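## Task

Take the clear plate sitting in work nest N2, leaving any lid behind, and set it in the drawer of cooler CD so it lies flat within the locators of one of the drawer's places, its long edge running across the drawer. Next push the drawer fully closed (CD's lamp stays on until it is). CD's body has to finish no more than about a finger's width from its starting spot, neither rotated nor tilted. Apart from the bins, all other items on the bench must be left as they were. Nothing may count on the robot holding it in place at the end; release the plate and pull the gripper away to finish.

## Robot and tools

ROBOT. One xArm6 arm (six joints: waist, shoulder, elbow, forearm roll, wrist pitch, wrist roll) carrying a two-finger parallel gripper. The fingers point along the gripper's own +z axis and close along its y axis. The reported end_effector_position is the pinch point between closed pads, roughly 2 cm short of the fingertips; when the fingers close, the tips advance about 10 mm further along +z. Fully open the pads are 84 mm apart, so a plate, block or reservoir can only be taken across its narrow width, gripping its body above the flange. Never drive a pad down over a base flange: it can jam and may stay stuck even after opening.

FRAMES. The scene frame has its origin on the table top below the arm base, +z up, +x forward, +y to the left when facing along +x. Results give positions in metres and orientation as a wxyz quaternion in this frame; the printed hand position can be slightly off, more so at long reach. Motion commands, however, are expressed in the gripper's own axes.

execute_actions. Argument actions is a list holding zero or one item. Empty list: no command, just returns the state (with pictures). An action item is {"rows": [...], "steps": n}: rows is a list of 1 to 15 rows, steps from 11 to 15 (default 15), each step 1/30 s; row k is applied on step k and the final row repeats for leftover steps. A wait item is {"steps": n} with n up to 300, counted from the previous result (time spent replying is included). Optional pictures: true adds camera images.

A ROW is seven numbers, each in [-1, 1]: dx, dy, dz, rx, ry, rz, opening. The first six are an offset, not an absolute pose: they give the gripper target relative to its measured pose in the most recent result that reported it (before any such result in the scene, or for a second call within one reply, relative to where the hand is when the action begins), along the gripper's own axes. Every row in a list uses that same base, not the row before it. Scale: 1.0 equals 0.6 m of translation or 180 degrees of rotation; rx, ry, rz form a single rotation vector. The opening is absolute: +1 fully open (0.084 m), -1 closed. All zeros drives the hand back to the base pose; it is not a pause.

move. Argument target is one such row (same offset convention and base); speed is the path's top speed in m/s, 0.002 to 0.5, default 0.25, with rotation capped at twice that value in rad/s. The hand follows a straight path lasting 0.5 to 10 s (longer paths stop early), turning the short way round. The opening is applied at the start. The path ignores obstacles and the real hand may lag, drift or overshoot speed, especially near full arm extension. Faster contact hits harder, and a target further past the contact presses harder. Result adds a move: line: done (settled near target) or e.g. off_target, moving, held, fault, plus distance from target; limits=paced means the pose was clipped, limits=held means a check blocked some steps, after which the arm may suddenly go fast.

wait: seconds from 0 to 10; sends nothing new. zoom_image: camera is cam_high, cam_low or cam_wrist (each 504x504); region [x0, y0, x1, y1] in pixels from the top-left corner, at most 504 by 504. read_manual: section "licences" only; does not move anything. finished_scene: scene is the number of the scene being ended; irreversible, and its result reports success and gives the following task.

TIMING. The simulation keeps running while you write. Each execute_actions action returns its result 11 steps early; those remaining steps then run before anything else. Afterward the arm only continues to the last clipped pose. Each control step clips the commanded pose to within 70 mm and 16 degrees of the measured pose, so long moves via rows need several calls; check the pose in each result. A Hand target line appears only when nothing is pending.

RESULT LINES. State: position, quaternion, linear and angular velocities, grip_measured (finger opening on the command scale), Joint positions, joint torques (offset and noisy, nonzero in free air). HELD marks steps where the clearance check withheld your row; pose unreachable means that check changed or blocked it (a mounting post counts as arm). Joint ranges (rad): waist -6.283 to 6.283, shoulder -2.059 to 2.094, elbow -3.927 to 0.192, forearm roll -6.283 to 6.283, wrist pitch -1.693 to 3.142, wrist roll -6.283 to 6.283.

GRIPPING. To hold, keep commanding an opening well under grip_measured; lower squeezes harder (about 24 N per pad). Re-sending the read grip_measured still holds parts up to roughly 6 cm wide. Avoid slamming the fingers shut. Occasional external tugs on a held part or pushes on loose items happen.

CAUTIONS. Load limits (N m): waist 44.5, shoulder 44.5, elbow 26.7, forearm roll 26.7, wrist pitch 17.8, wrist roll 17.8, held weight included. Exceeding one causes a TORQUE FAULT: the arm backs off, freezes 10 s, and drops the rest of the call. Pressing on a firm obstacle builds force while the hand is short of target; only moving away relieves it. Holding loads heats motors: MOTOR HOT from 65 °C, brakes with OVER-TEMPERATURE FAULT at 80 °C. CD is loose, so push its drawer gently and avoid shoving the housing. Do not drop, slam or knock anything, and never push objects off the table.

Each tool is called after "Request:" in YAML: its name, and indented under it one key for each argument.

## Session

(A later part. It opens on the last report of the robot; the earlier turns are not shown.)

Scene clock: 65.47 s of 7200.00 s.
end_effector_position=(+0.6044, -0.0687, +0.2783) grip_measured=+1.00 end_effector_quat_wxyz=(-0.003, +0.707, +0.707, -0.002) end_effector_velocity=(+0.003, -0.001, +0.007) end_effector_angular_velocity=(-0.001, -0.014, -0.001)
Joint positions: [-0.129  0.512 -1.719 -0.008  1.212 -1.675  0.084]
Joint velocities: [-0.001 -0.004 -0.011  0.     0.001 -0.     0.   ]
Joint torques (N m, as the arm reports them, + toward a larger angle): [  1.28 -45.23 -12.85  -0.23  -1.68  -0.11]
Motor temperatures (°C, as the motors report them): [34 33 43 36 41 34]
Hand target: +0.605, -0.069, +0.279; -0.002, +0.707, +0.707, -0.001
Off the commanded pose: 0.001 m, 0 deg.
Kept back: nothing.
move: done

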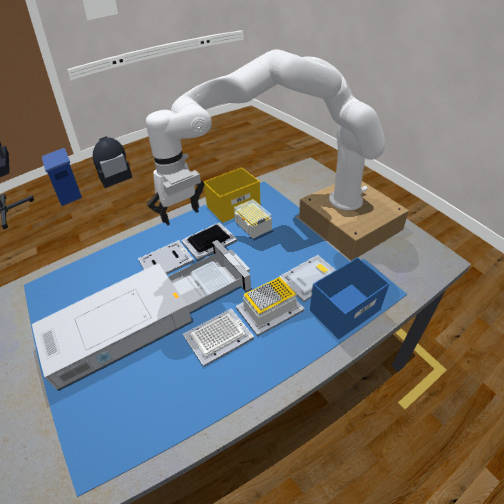

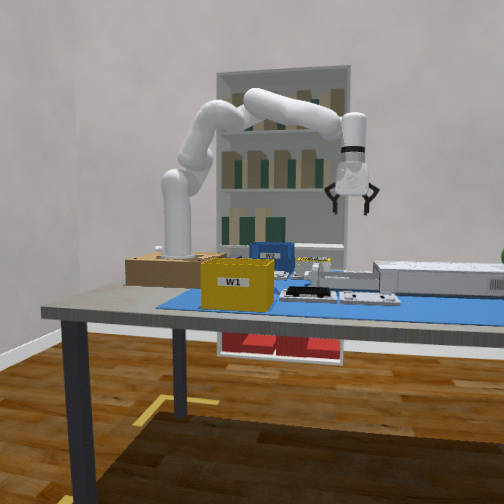

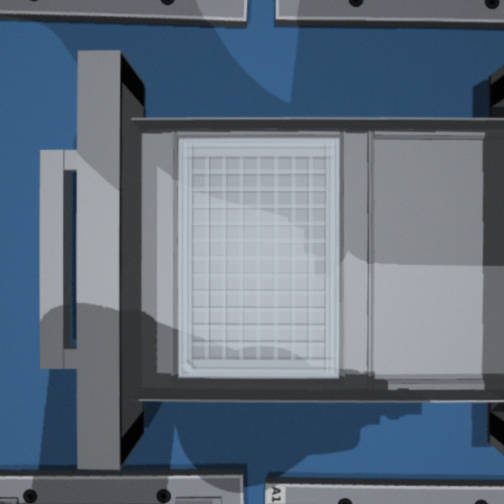

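Request:
zoom_image:
  camera: "cam_wrist"
  region: [150, 110, 400, 260]

Request:
zoom_image:
  camera: "cam_wrist"
  region: [150, 260, 400, 410]

Region (150, 110, 400, 260) of cam_wrist's 504x504 image, scaled by 2.016, with more detail than that image has; it fills the top 302 rows of this view, and the rest is white.

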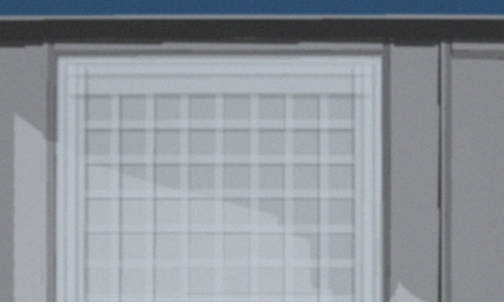

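Region (150, 260, 400, 410) of cam_wrist's 504x504 image, scaled by 2.016, with more detail than that image has; it fills the top 302 rows of this view, and the rest is white.

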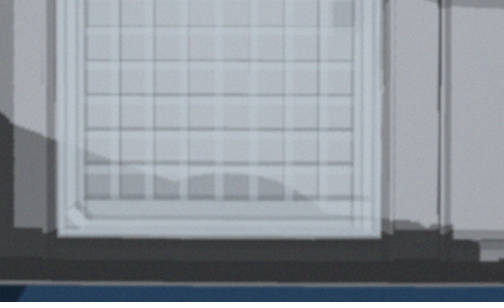

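Request:
move:
  target: [0.108,-0.273,0.18,0,0,0.5,-1]
  speed: 0.4

Request:
move:
  target: [0,0,0.145,0,0,0,-1]
  speed: 0.15

Scene clock: 70.67 s of 7200.00 s.
end_effector_position=(+0.4401, -0.0051, +0.1715) grip_measured=-1.00 end_effector_quat_wxyz=(-0.000, +1.000, -0.001, -0.003) end_effector_velocity=(-0.002, -0.000, -0.002) end_effector_angular_velocity=(-0.001, +0.004, -0.004)
Joint positions: [-0.029  0.114 -0.815 -0.012  0.708  0.003  0.   ]
Joint velocities: [-0.    -0.     0.005 -0.002 -0.001  0.005  0.   ]
Joint torques (N m, as the arm reports them, + toward a larger angle): [  1.21 -31.38 -11.06  -0.33  -1.54   0.09]
Motor temperatures (°C, as the motors report them): [34 33 43 36 41 34]
Hand target: +0.440, -0.005, +0.171; -0.000, +1.000, -0.001, -0.003
Off the commanded pose: 0.001 m, 0 deg.
Kept back: nothing.
move: done

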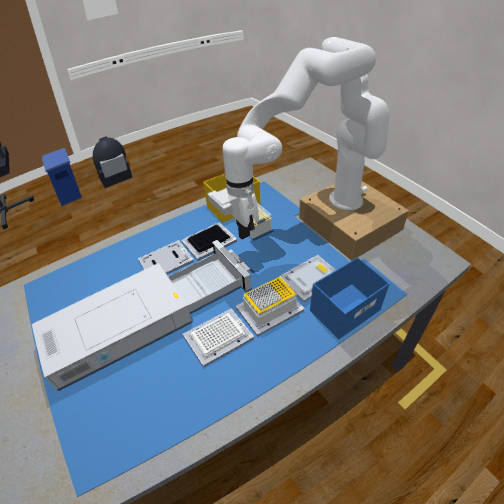

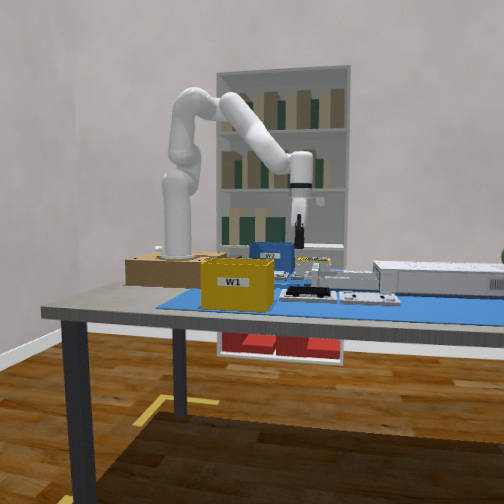

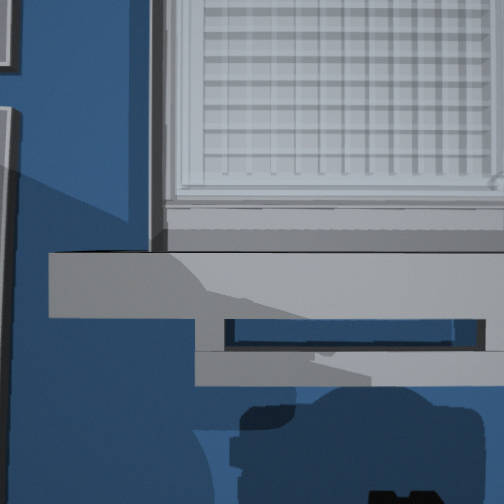

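Scene clock: 71.70 s of 7200.00 s.
end_effector_position=(+0.4400, -0.0054, +0.0849) grip_measured=-1.00 end_effector_quat_wxyz=(+0.000, +1.000, -0.001, -0.002) end_effector_velocity=(-0.004, +0.000, -0.004) end_effector_angular_velocity=(+0.000, +0.010, +0.002)
Joint positions: [-0.032  0.335 -0.794 -0.019  0.464  0.008  0.   ]
Joint velocities: [ 0.     0.005  0.005 -0.    -0.    -0.002  0.   ]
Joint torques (N m, as the arm reports them, + toward a larger angle): [  1.94 -33.61  -9.5    0.07  -1.66  -0.27]
Motor temperatures (°C, as the motors report them): [34 33 43 36 41 34]
Hand target: +0.440, -0.005, +0.084; +0.000, +1.000, -0.001, -0.003
Off the commanded pose: 0.001 m, 0 deg.
Kept back: nothing.
move: done

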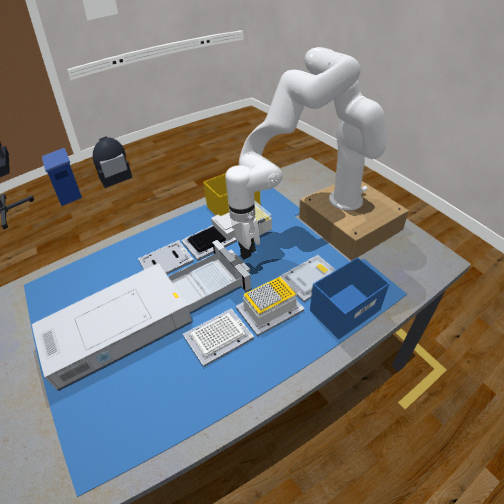

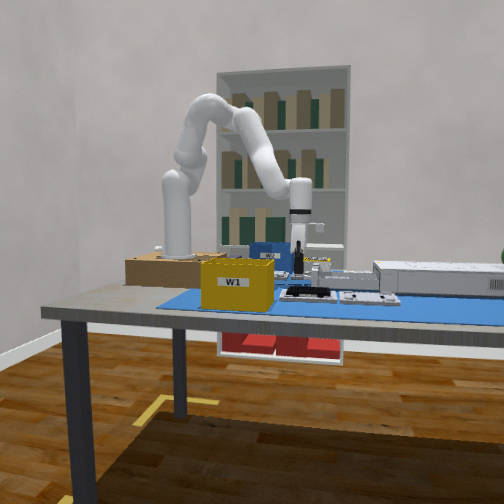

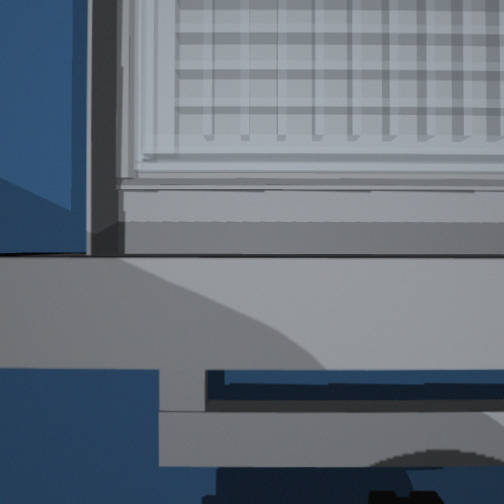

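Request:
zoom_image:
  camera: "cam_low"
  region: [270, 225, 350, 295]

Region (270, 225, 350, 295) of cam_low's 504x504 image, scaled by 6.300, with more detail than that image has; it fills the top 441 rows of this view, and the rest is white.

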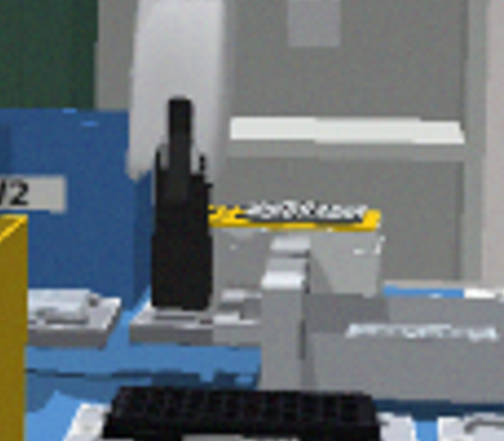

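Request:
move:
  target: [0.015,0,0.022,0,0,0,-1]
  speed: 0.05

Request:
move:
  target: [0.1,0,0,0,0,0,-1]
  speed: 0.03

Scene clock: 73.50 s of 7200.00 s.
end_effector_position=(+0.4487, -0.0054, +0.0716) grip_measured=-1.00 end_effector_quat_wxyz=(+0.000, +1.000, -0.001, -0.003) end_effector_velocity=(+0.001, +0.000, +0.000) end_effector_angular_velocity=(-0.000, -0.002, +0.003)
Joint positions: [-0.032  0.394 -0.832 -0.02   0.444  0.009  0.   ]
Joint velocities: [ 0.001  0.001 -0.001 -0.001 -0.001 -0.002  0.   ]
Joint torques (N m, as the arm reports them, + toward a larger angle): [  1.61 -35.45  -9.22   0.15  -2.05   0.14]
Motor temperatures (°C, as the motors report them): [34 33 43 36 41 34]
Hand target: +0.449, -0.005, +0.072; +0.000, +1.000, -0.001, -0.002
Off the commanded pose: 0.000 m, 0 deg.
Kept back: nothing.
move: done

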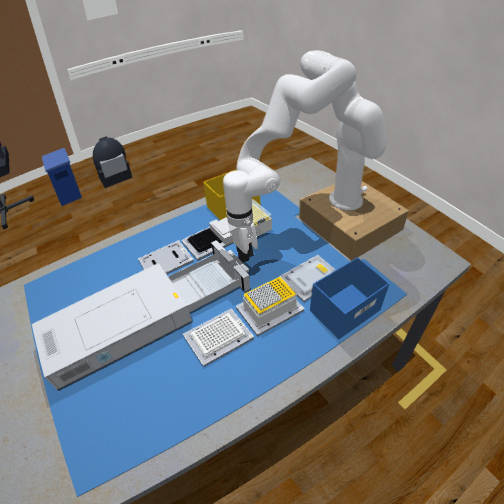

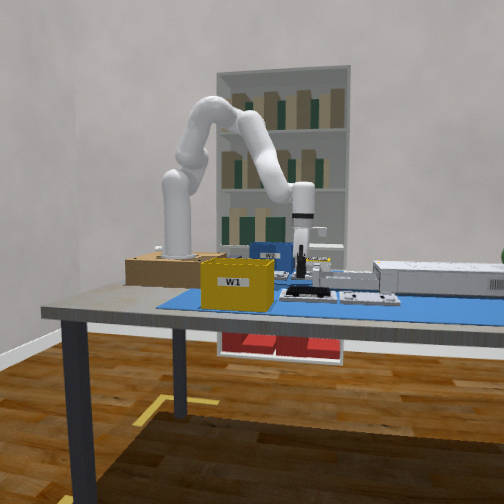

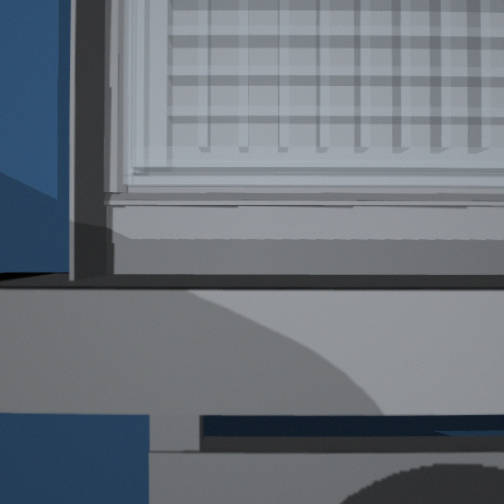

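Scene clock: 75.80 s of 7200.00 s.
end_effector_position=(+0.5086, -0.0051, +0.0713) grip_measured=-1.00 end_effector_quat_wxyz=(-0.000, +1.000, -0.001, -0.002) end_effector_velocity=(+0.000, -0.000, -0.000) end_effector_angular_velocity=(+0.000, +0.001, -0.002)
Joint positions: [-0.03   0.533 -1.076 -0.015  0.549  0.007  0.   ]
Joint velocities: [-0.     0.001 -0.002  0.001  0.002  0.001  0.   ]
Joint torques (N m, as the arm reports them, + toward a larger angle): [  0.89 -42.39 -10.54  -0.16  -1.92  -0.11]
Motor temperatures (°C, as the motors report them): [34 33 43 36 41 34]
Hand target: +0.509, -0.005, +0.071; -0.000, +1.000, -0.001, -0.003
Off the commanded pose: 0.000 m, 0 deg.
Kept back: nothing.
move: done

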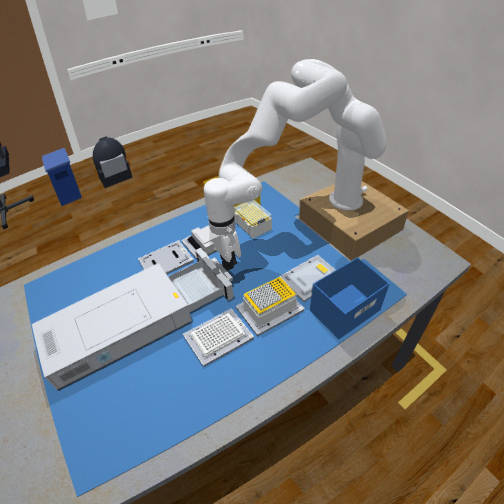

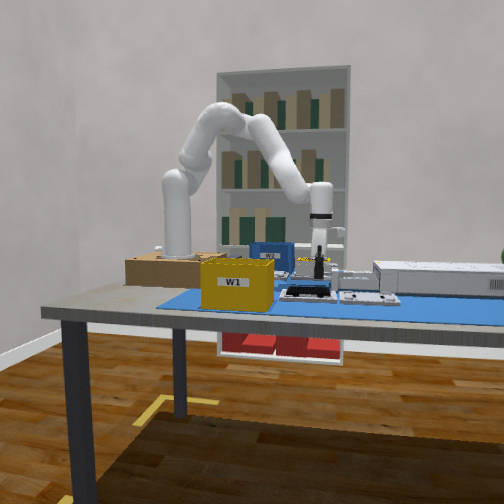

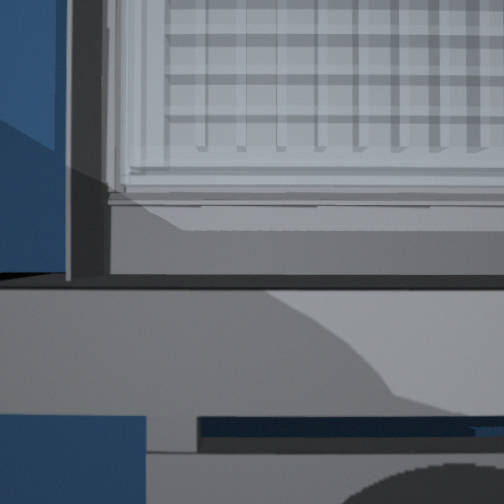

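Request:
move:
  target: [0.175,0,0,0,0,0,-1]
  speed: 0.05

Scene clock: 78.70 s of 7200.00 s.
end_effector_position=(+0.6134, -0.0045, +0.0707) grip_measured=-1.00 end_effector_quat_wxyz=(-0.000, +1.000, -0.001, -0.003) end_effector_velocity=(+0.000, -0.000, -0.000) end_effector_angular_velocity=(-0.002, +0.001, +0.000)
Joint positions: [-0.027  0.819 -1.591 -0.011  0.778  0.004  0.   ]
Joint velocities: [-0.     0.002 -0.004 -0.003  0.003  0.002  0.   ]
Joint torques (N m, as the arm reports them, + toward a larger angle): [  0.98 -49.72 -11.75   0.32  -2.39   0.05]
Motor temperatures (°C, as the motors report them): [34 33 43 36 41 34]
Hand target: +0.614, -0.004, +0.071; -0.000, +1.000, -0.001, -0.002
Off the commanded pose: 0.001 m, 0 deg.
Kept back: nothing.
move: done

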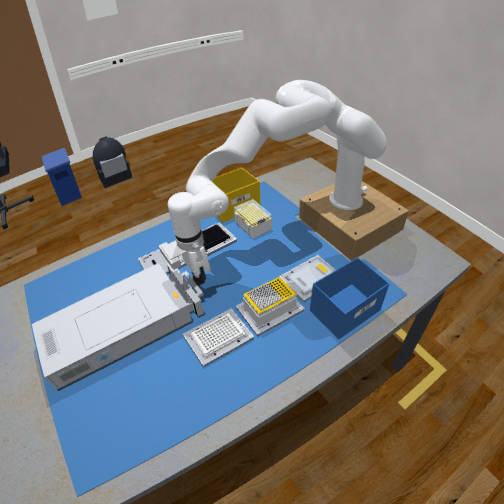

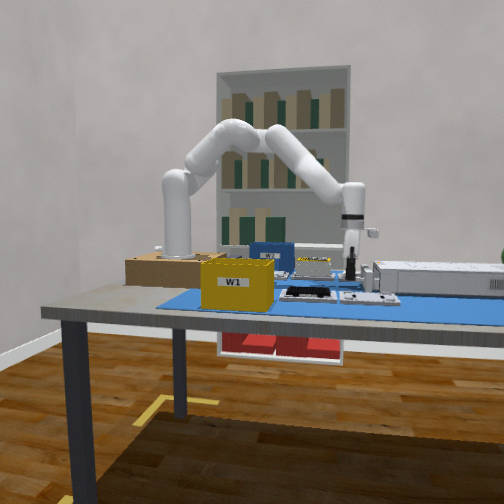

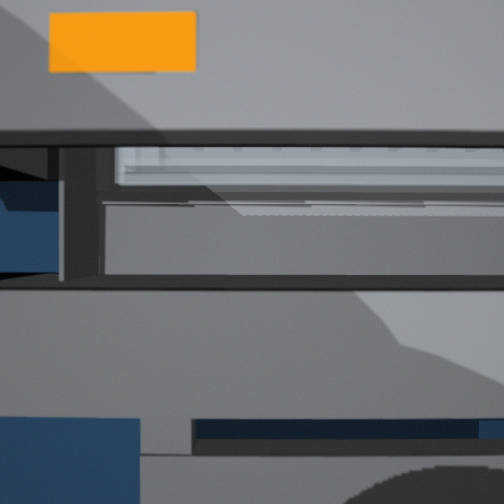

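Request:
move:
  target: [0.03,0,0,0,0,0,-1]
  speed: 0.015

Scene clock: 80.60 s of 7200.00 s.
end_effector_position=(+0.6313, -0.0044, +0.0707) grip_measured=-1.00 end_effector_quat_wxyz=(-0.000, +1.000, -0.001, -0.003) end_effector_velocity=(+0.000, +0.000, -0.000) end_effector_angular_velocity=(-0.001, +0.003, +0.002)
Joint positions: [-0.027  0.878 -1.7   -0.01   0.827  0.003  0.   ]
Joint velocities: [ 0.001  0.003 -0.005 -0.002  0.004 -0.     0.   ]
Joint torques (N m, as the arm reports them, + toward a larger angle): [  1.3  -51.31 -11.22  -0.48  -1.67  -0.04]
Motor temperatures (°C, as the motors report them): [34 33 43 36 41 34]
Hand target: +0.631, -0.004, +0.071; -0.000, +1.000, -0.001, -0.003
Off the commanded pose: 0.000 m, 0 deg.
Kept back: nothing.
move: done

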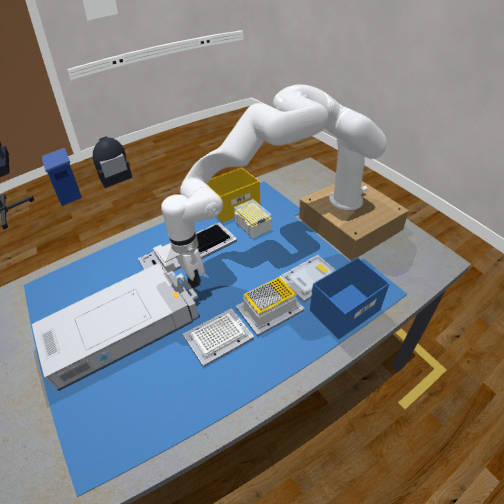

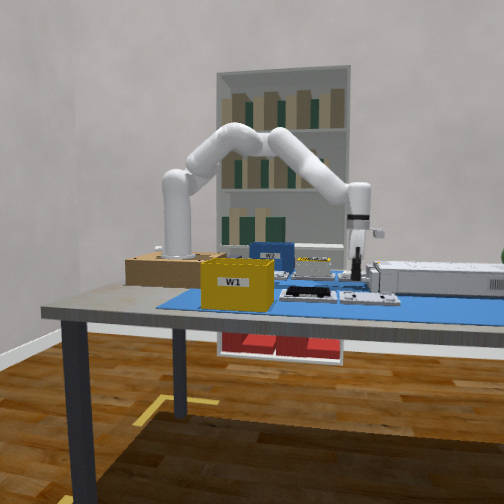

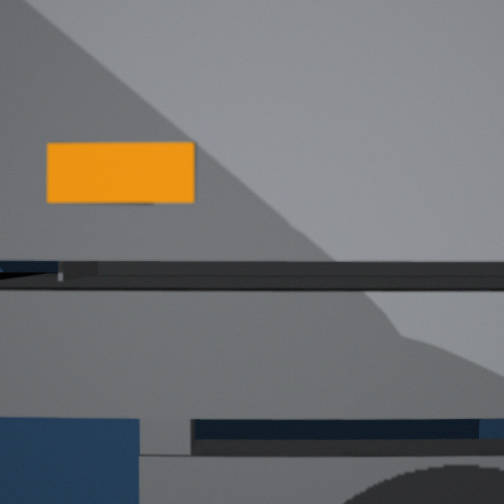

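Request:
move:
  target: [0.0068,0,0,0,0,0,-1]
  speed: 0.006

Scene clock: 81.80 s of 7200.00 s.
end_effector_position=(+0.6355, -0.0044, +0.0707) grip_measured=-1.00 end_effector_quat_wxyz=(-0.000, +1.000, -0.001, -0.002) end_effector_velocity=(-0.001, -0.000, -0.002) end_effector_angular_velocity=(+0.001, +0.005, -0.001)
Joint positions: [-0.027  0.893 -1.726 -0.01   0.839  0.003  0.   ]
Joint velocities: [-0.001  0.002 -0.     0.002  0.003 -0.001  0.   ]
Joint torques (N m, as the arm reports them, + toward a larger angle): [  1.38 -51.12 -11.49   0.1   -1.42  -0.18]
Motor temperatures (°C, as the motors report them): [34 33 43 36 41 34]
Hand target: +0.635, -0.004, +0.071; -0.000, +1.000, -0.001, -0.003
Off the commanded pose: 0.000 m, 0 deg.
Kept back: nothing.
move: done

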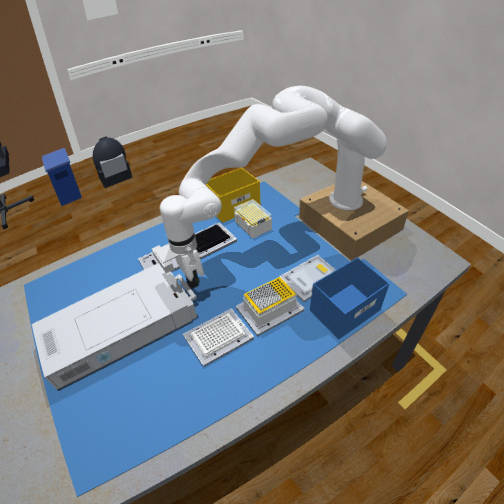

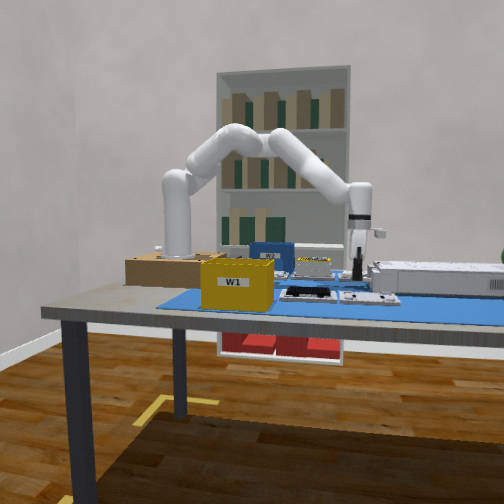

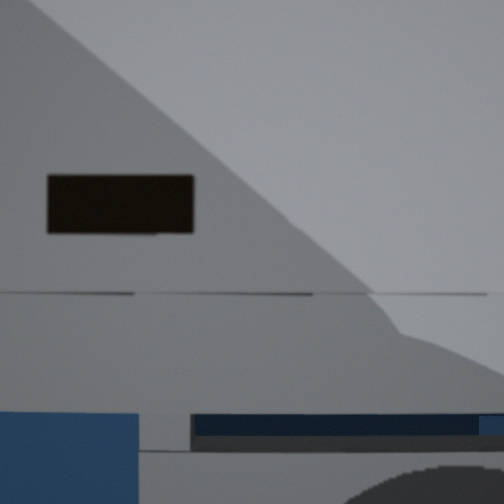

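Request:
move:
  target: [-0.06,0,0,0,0,0,-1]
  speed: 0.08

Request:
move:
  target: [-0.15,0,-0.3,0,0,0,-1]
  speed: 0.3

Scene clock: 82.87 s of 7200.00 s.
end_effector_position=(+0.5998, -0.0046, +0.0710) grip_measured=-1.00 end_effector_quat_wxyz=(-0.000, +1.000, -0.001, -0.002) end_effector_velocity=(-0.001, +0.000, -0.001) end_effector_angular_velocity=(-0.000, +0.001, +0.000)
Joint positions: [-0.027  0.776 -1.513 -0.011  0.742  0.004  0.   ]
Joint velocities: [ 0.001 -0.001  0.006 -0.001 -0.004  0.001  0.   ]
Joint torques (N m, as the arm reports them, + toward a larger angle): [  0.81 -47.88 -11.28   0.03  -1.95  -0.12]
Motor temperatures (°C, as the motors report them): [34 33 43 36 41 34]
Hand target: +0.600, -0.005, +0.071; -0.000, +1.000, -0.001, -0.002
Off the commanded pose: 0.000 m, 0 deg.
Kept back: nothing.
move: done

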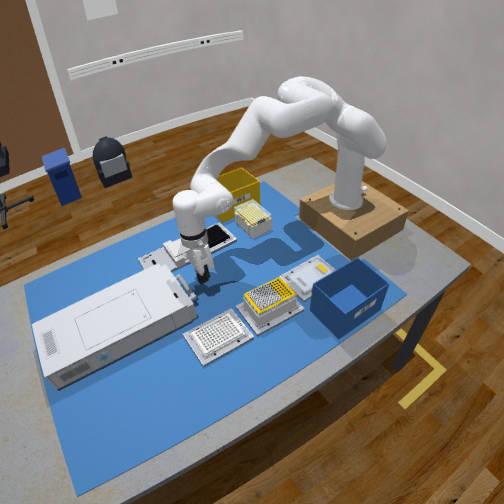

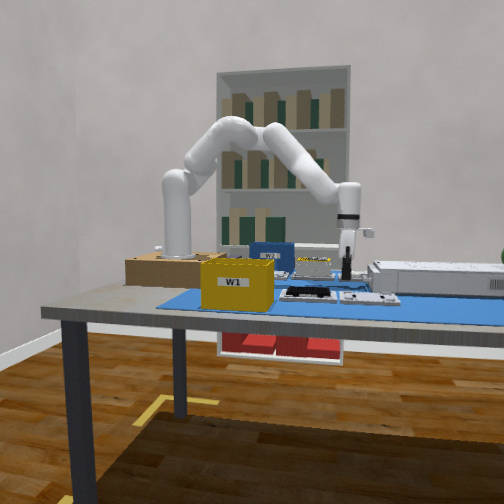

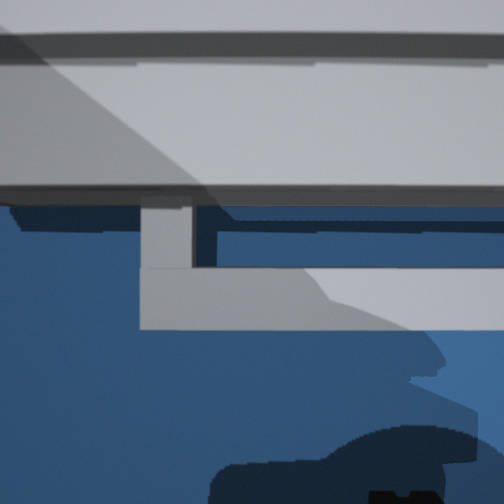

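Scene clock: 84.07 s of 7200.00 s.
end_effector_position=(+0.5103, -0.0045, +0.2505) grip_measured=-1.00 end_effector_quat_wxyz=(-0.001, +1.000, -0.001, -0.003) end_effector_velocity=(+0.004, +0.000, +0.009) end_effector_angular_velocity=(+0.003, -0.019, -0.001)
Joint positions: [-0.025  0.196 -1.181 -0.008  0.992  0.002  0.   ]
Joint velocities: [-0.    -0.011 -0.008  0.004 -0.    -0.001  0.   ]
Joint torques (N m, as the arm reports them, + toward a larger angle): [  2.01 -36.89 -12.01  -0.43  -1.65  -0.18]
Motor temperatures (°C, as the motors report them): [34 33 43 36 41 34]
Hand target: +0.511, -0.004, +0.252; -0.001, +1.000, -0.001, -0.002
Off the commanded pose: 0.001 m, 0 deg.
Kept back: nothing.
move: done

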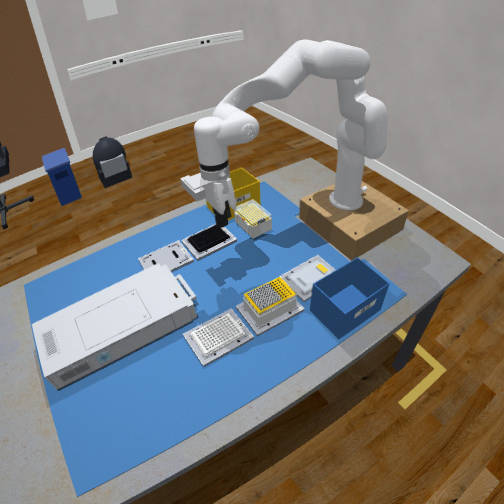

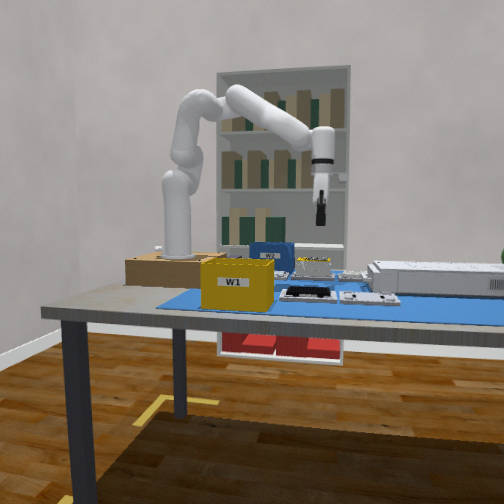

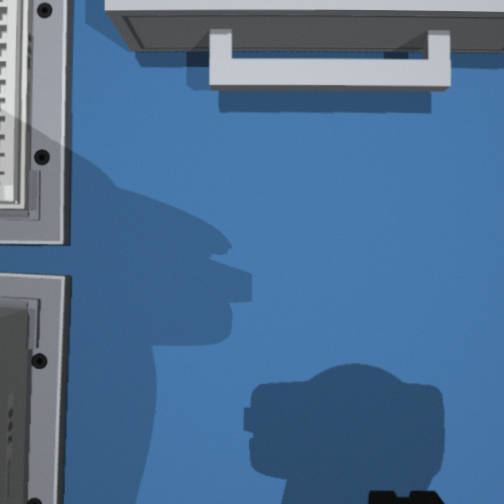

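Request:
zoom_image:
  camera: "cam_high"
  region: [20, 250, 230, 400]

Region (20, 250, 230, 400) of cam_high's 504x504 image, scaled by 2.400, with more detail than that image has; it fills the top 360 rows of this view, and the rest is white.

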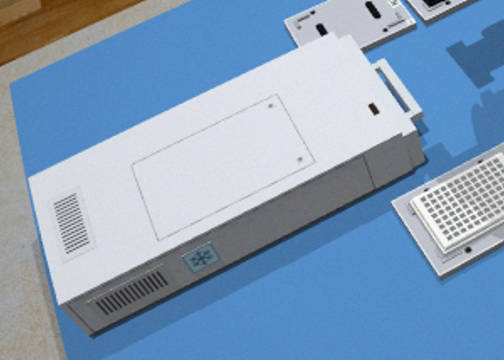

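The drawer is shut, the lamp is off and the housing hasn't moved. Ending scene 1.

Request:
finished_scene:
  scene: 1

The scene is finished: the task was done.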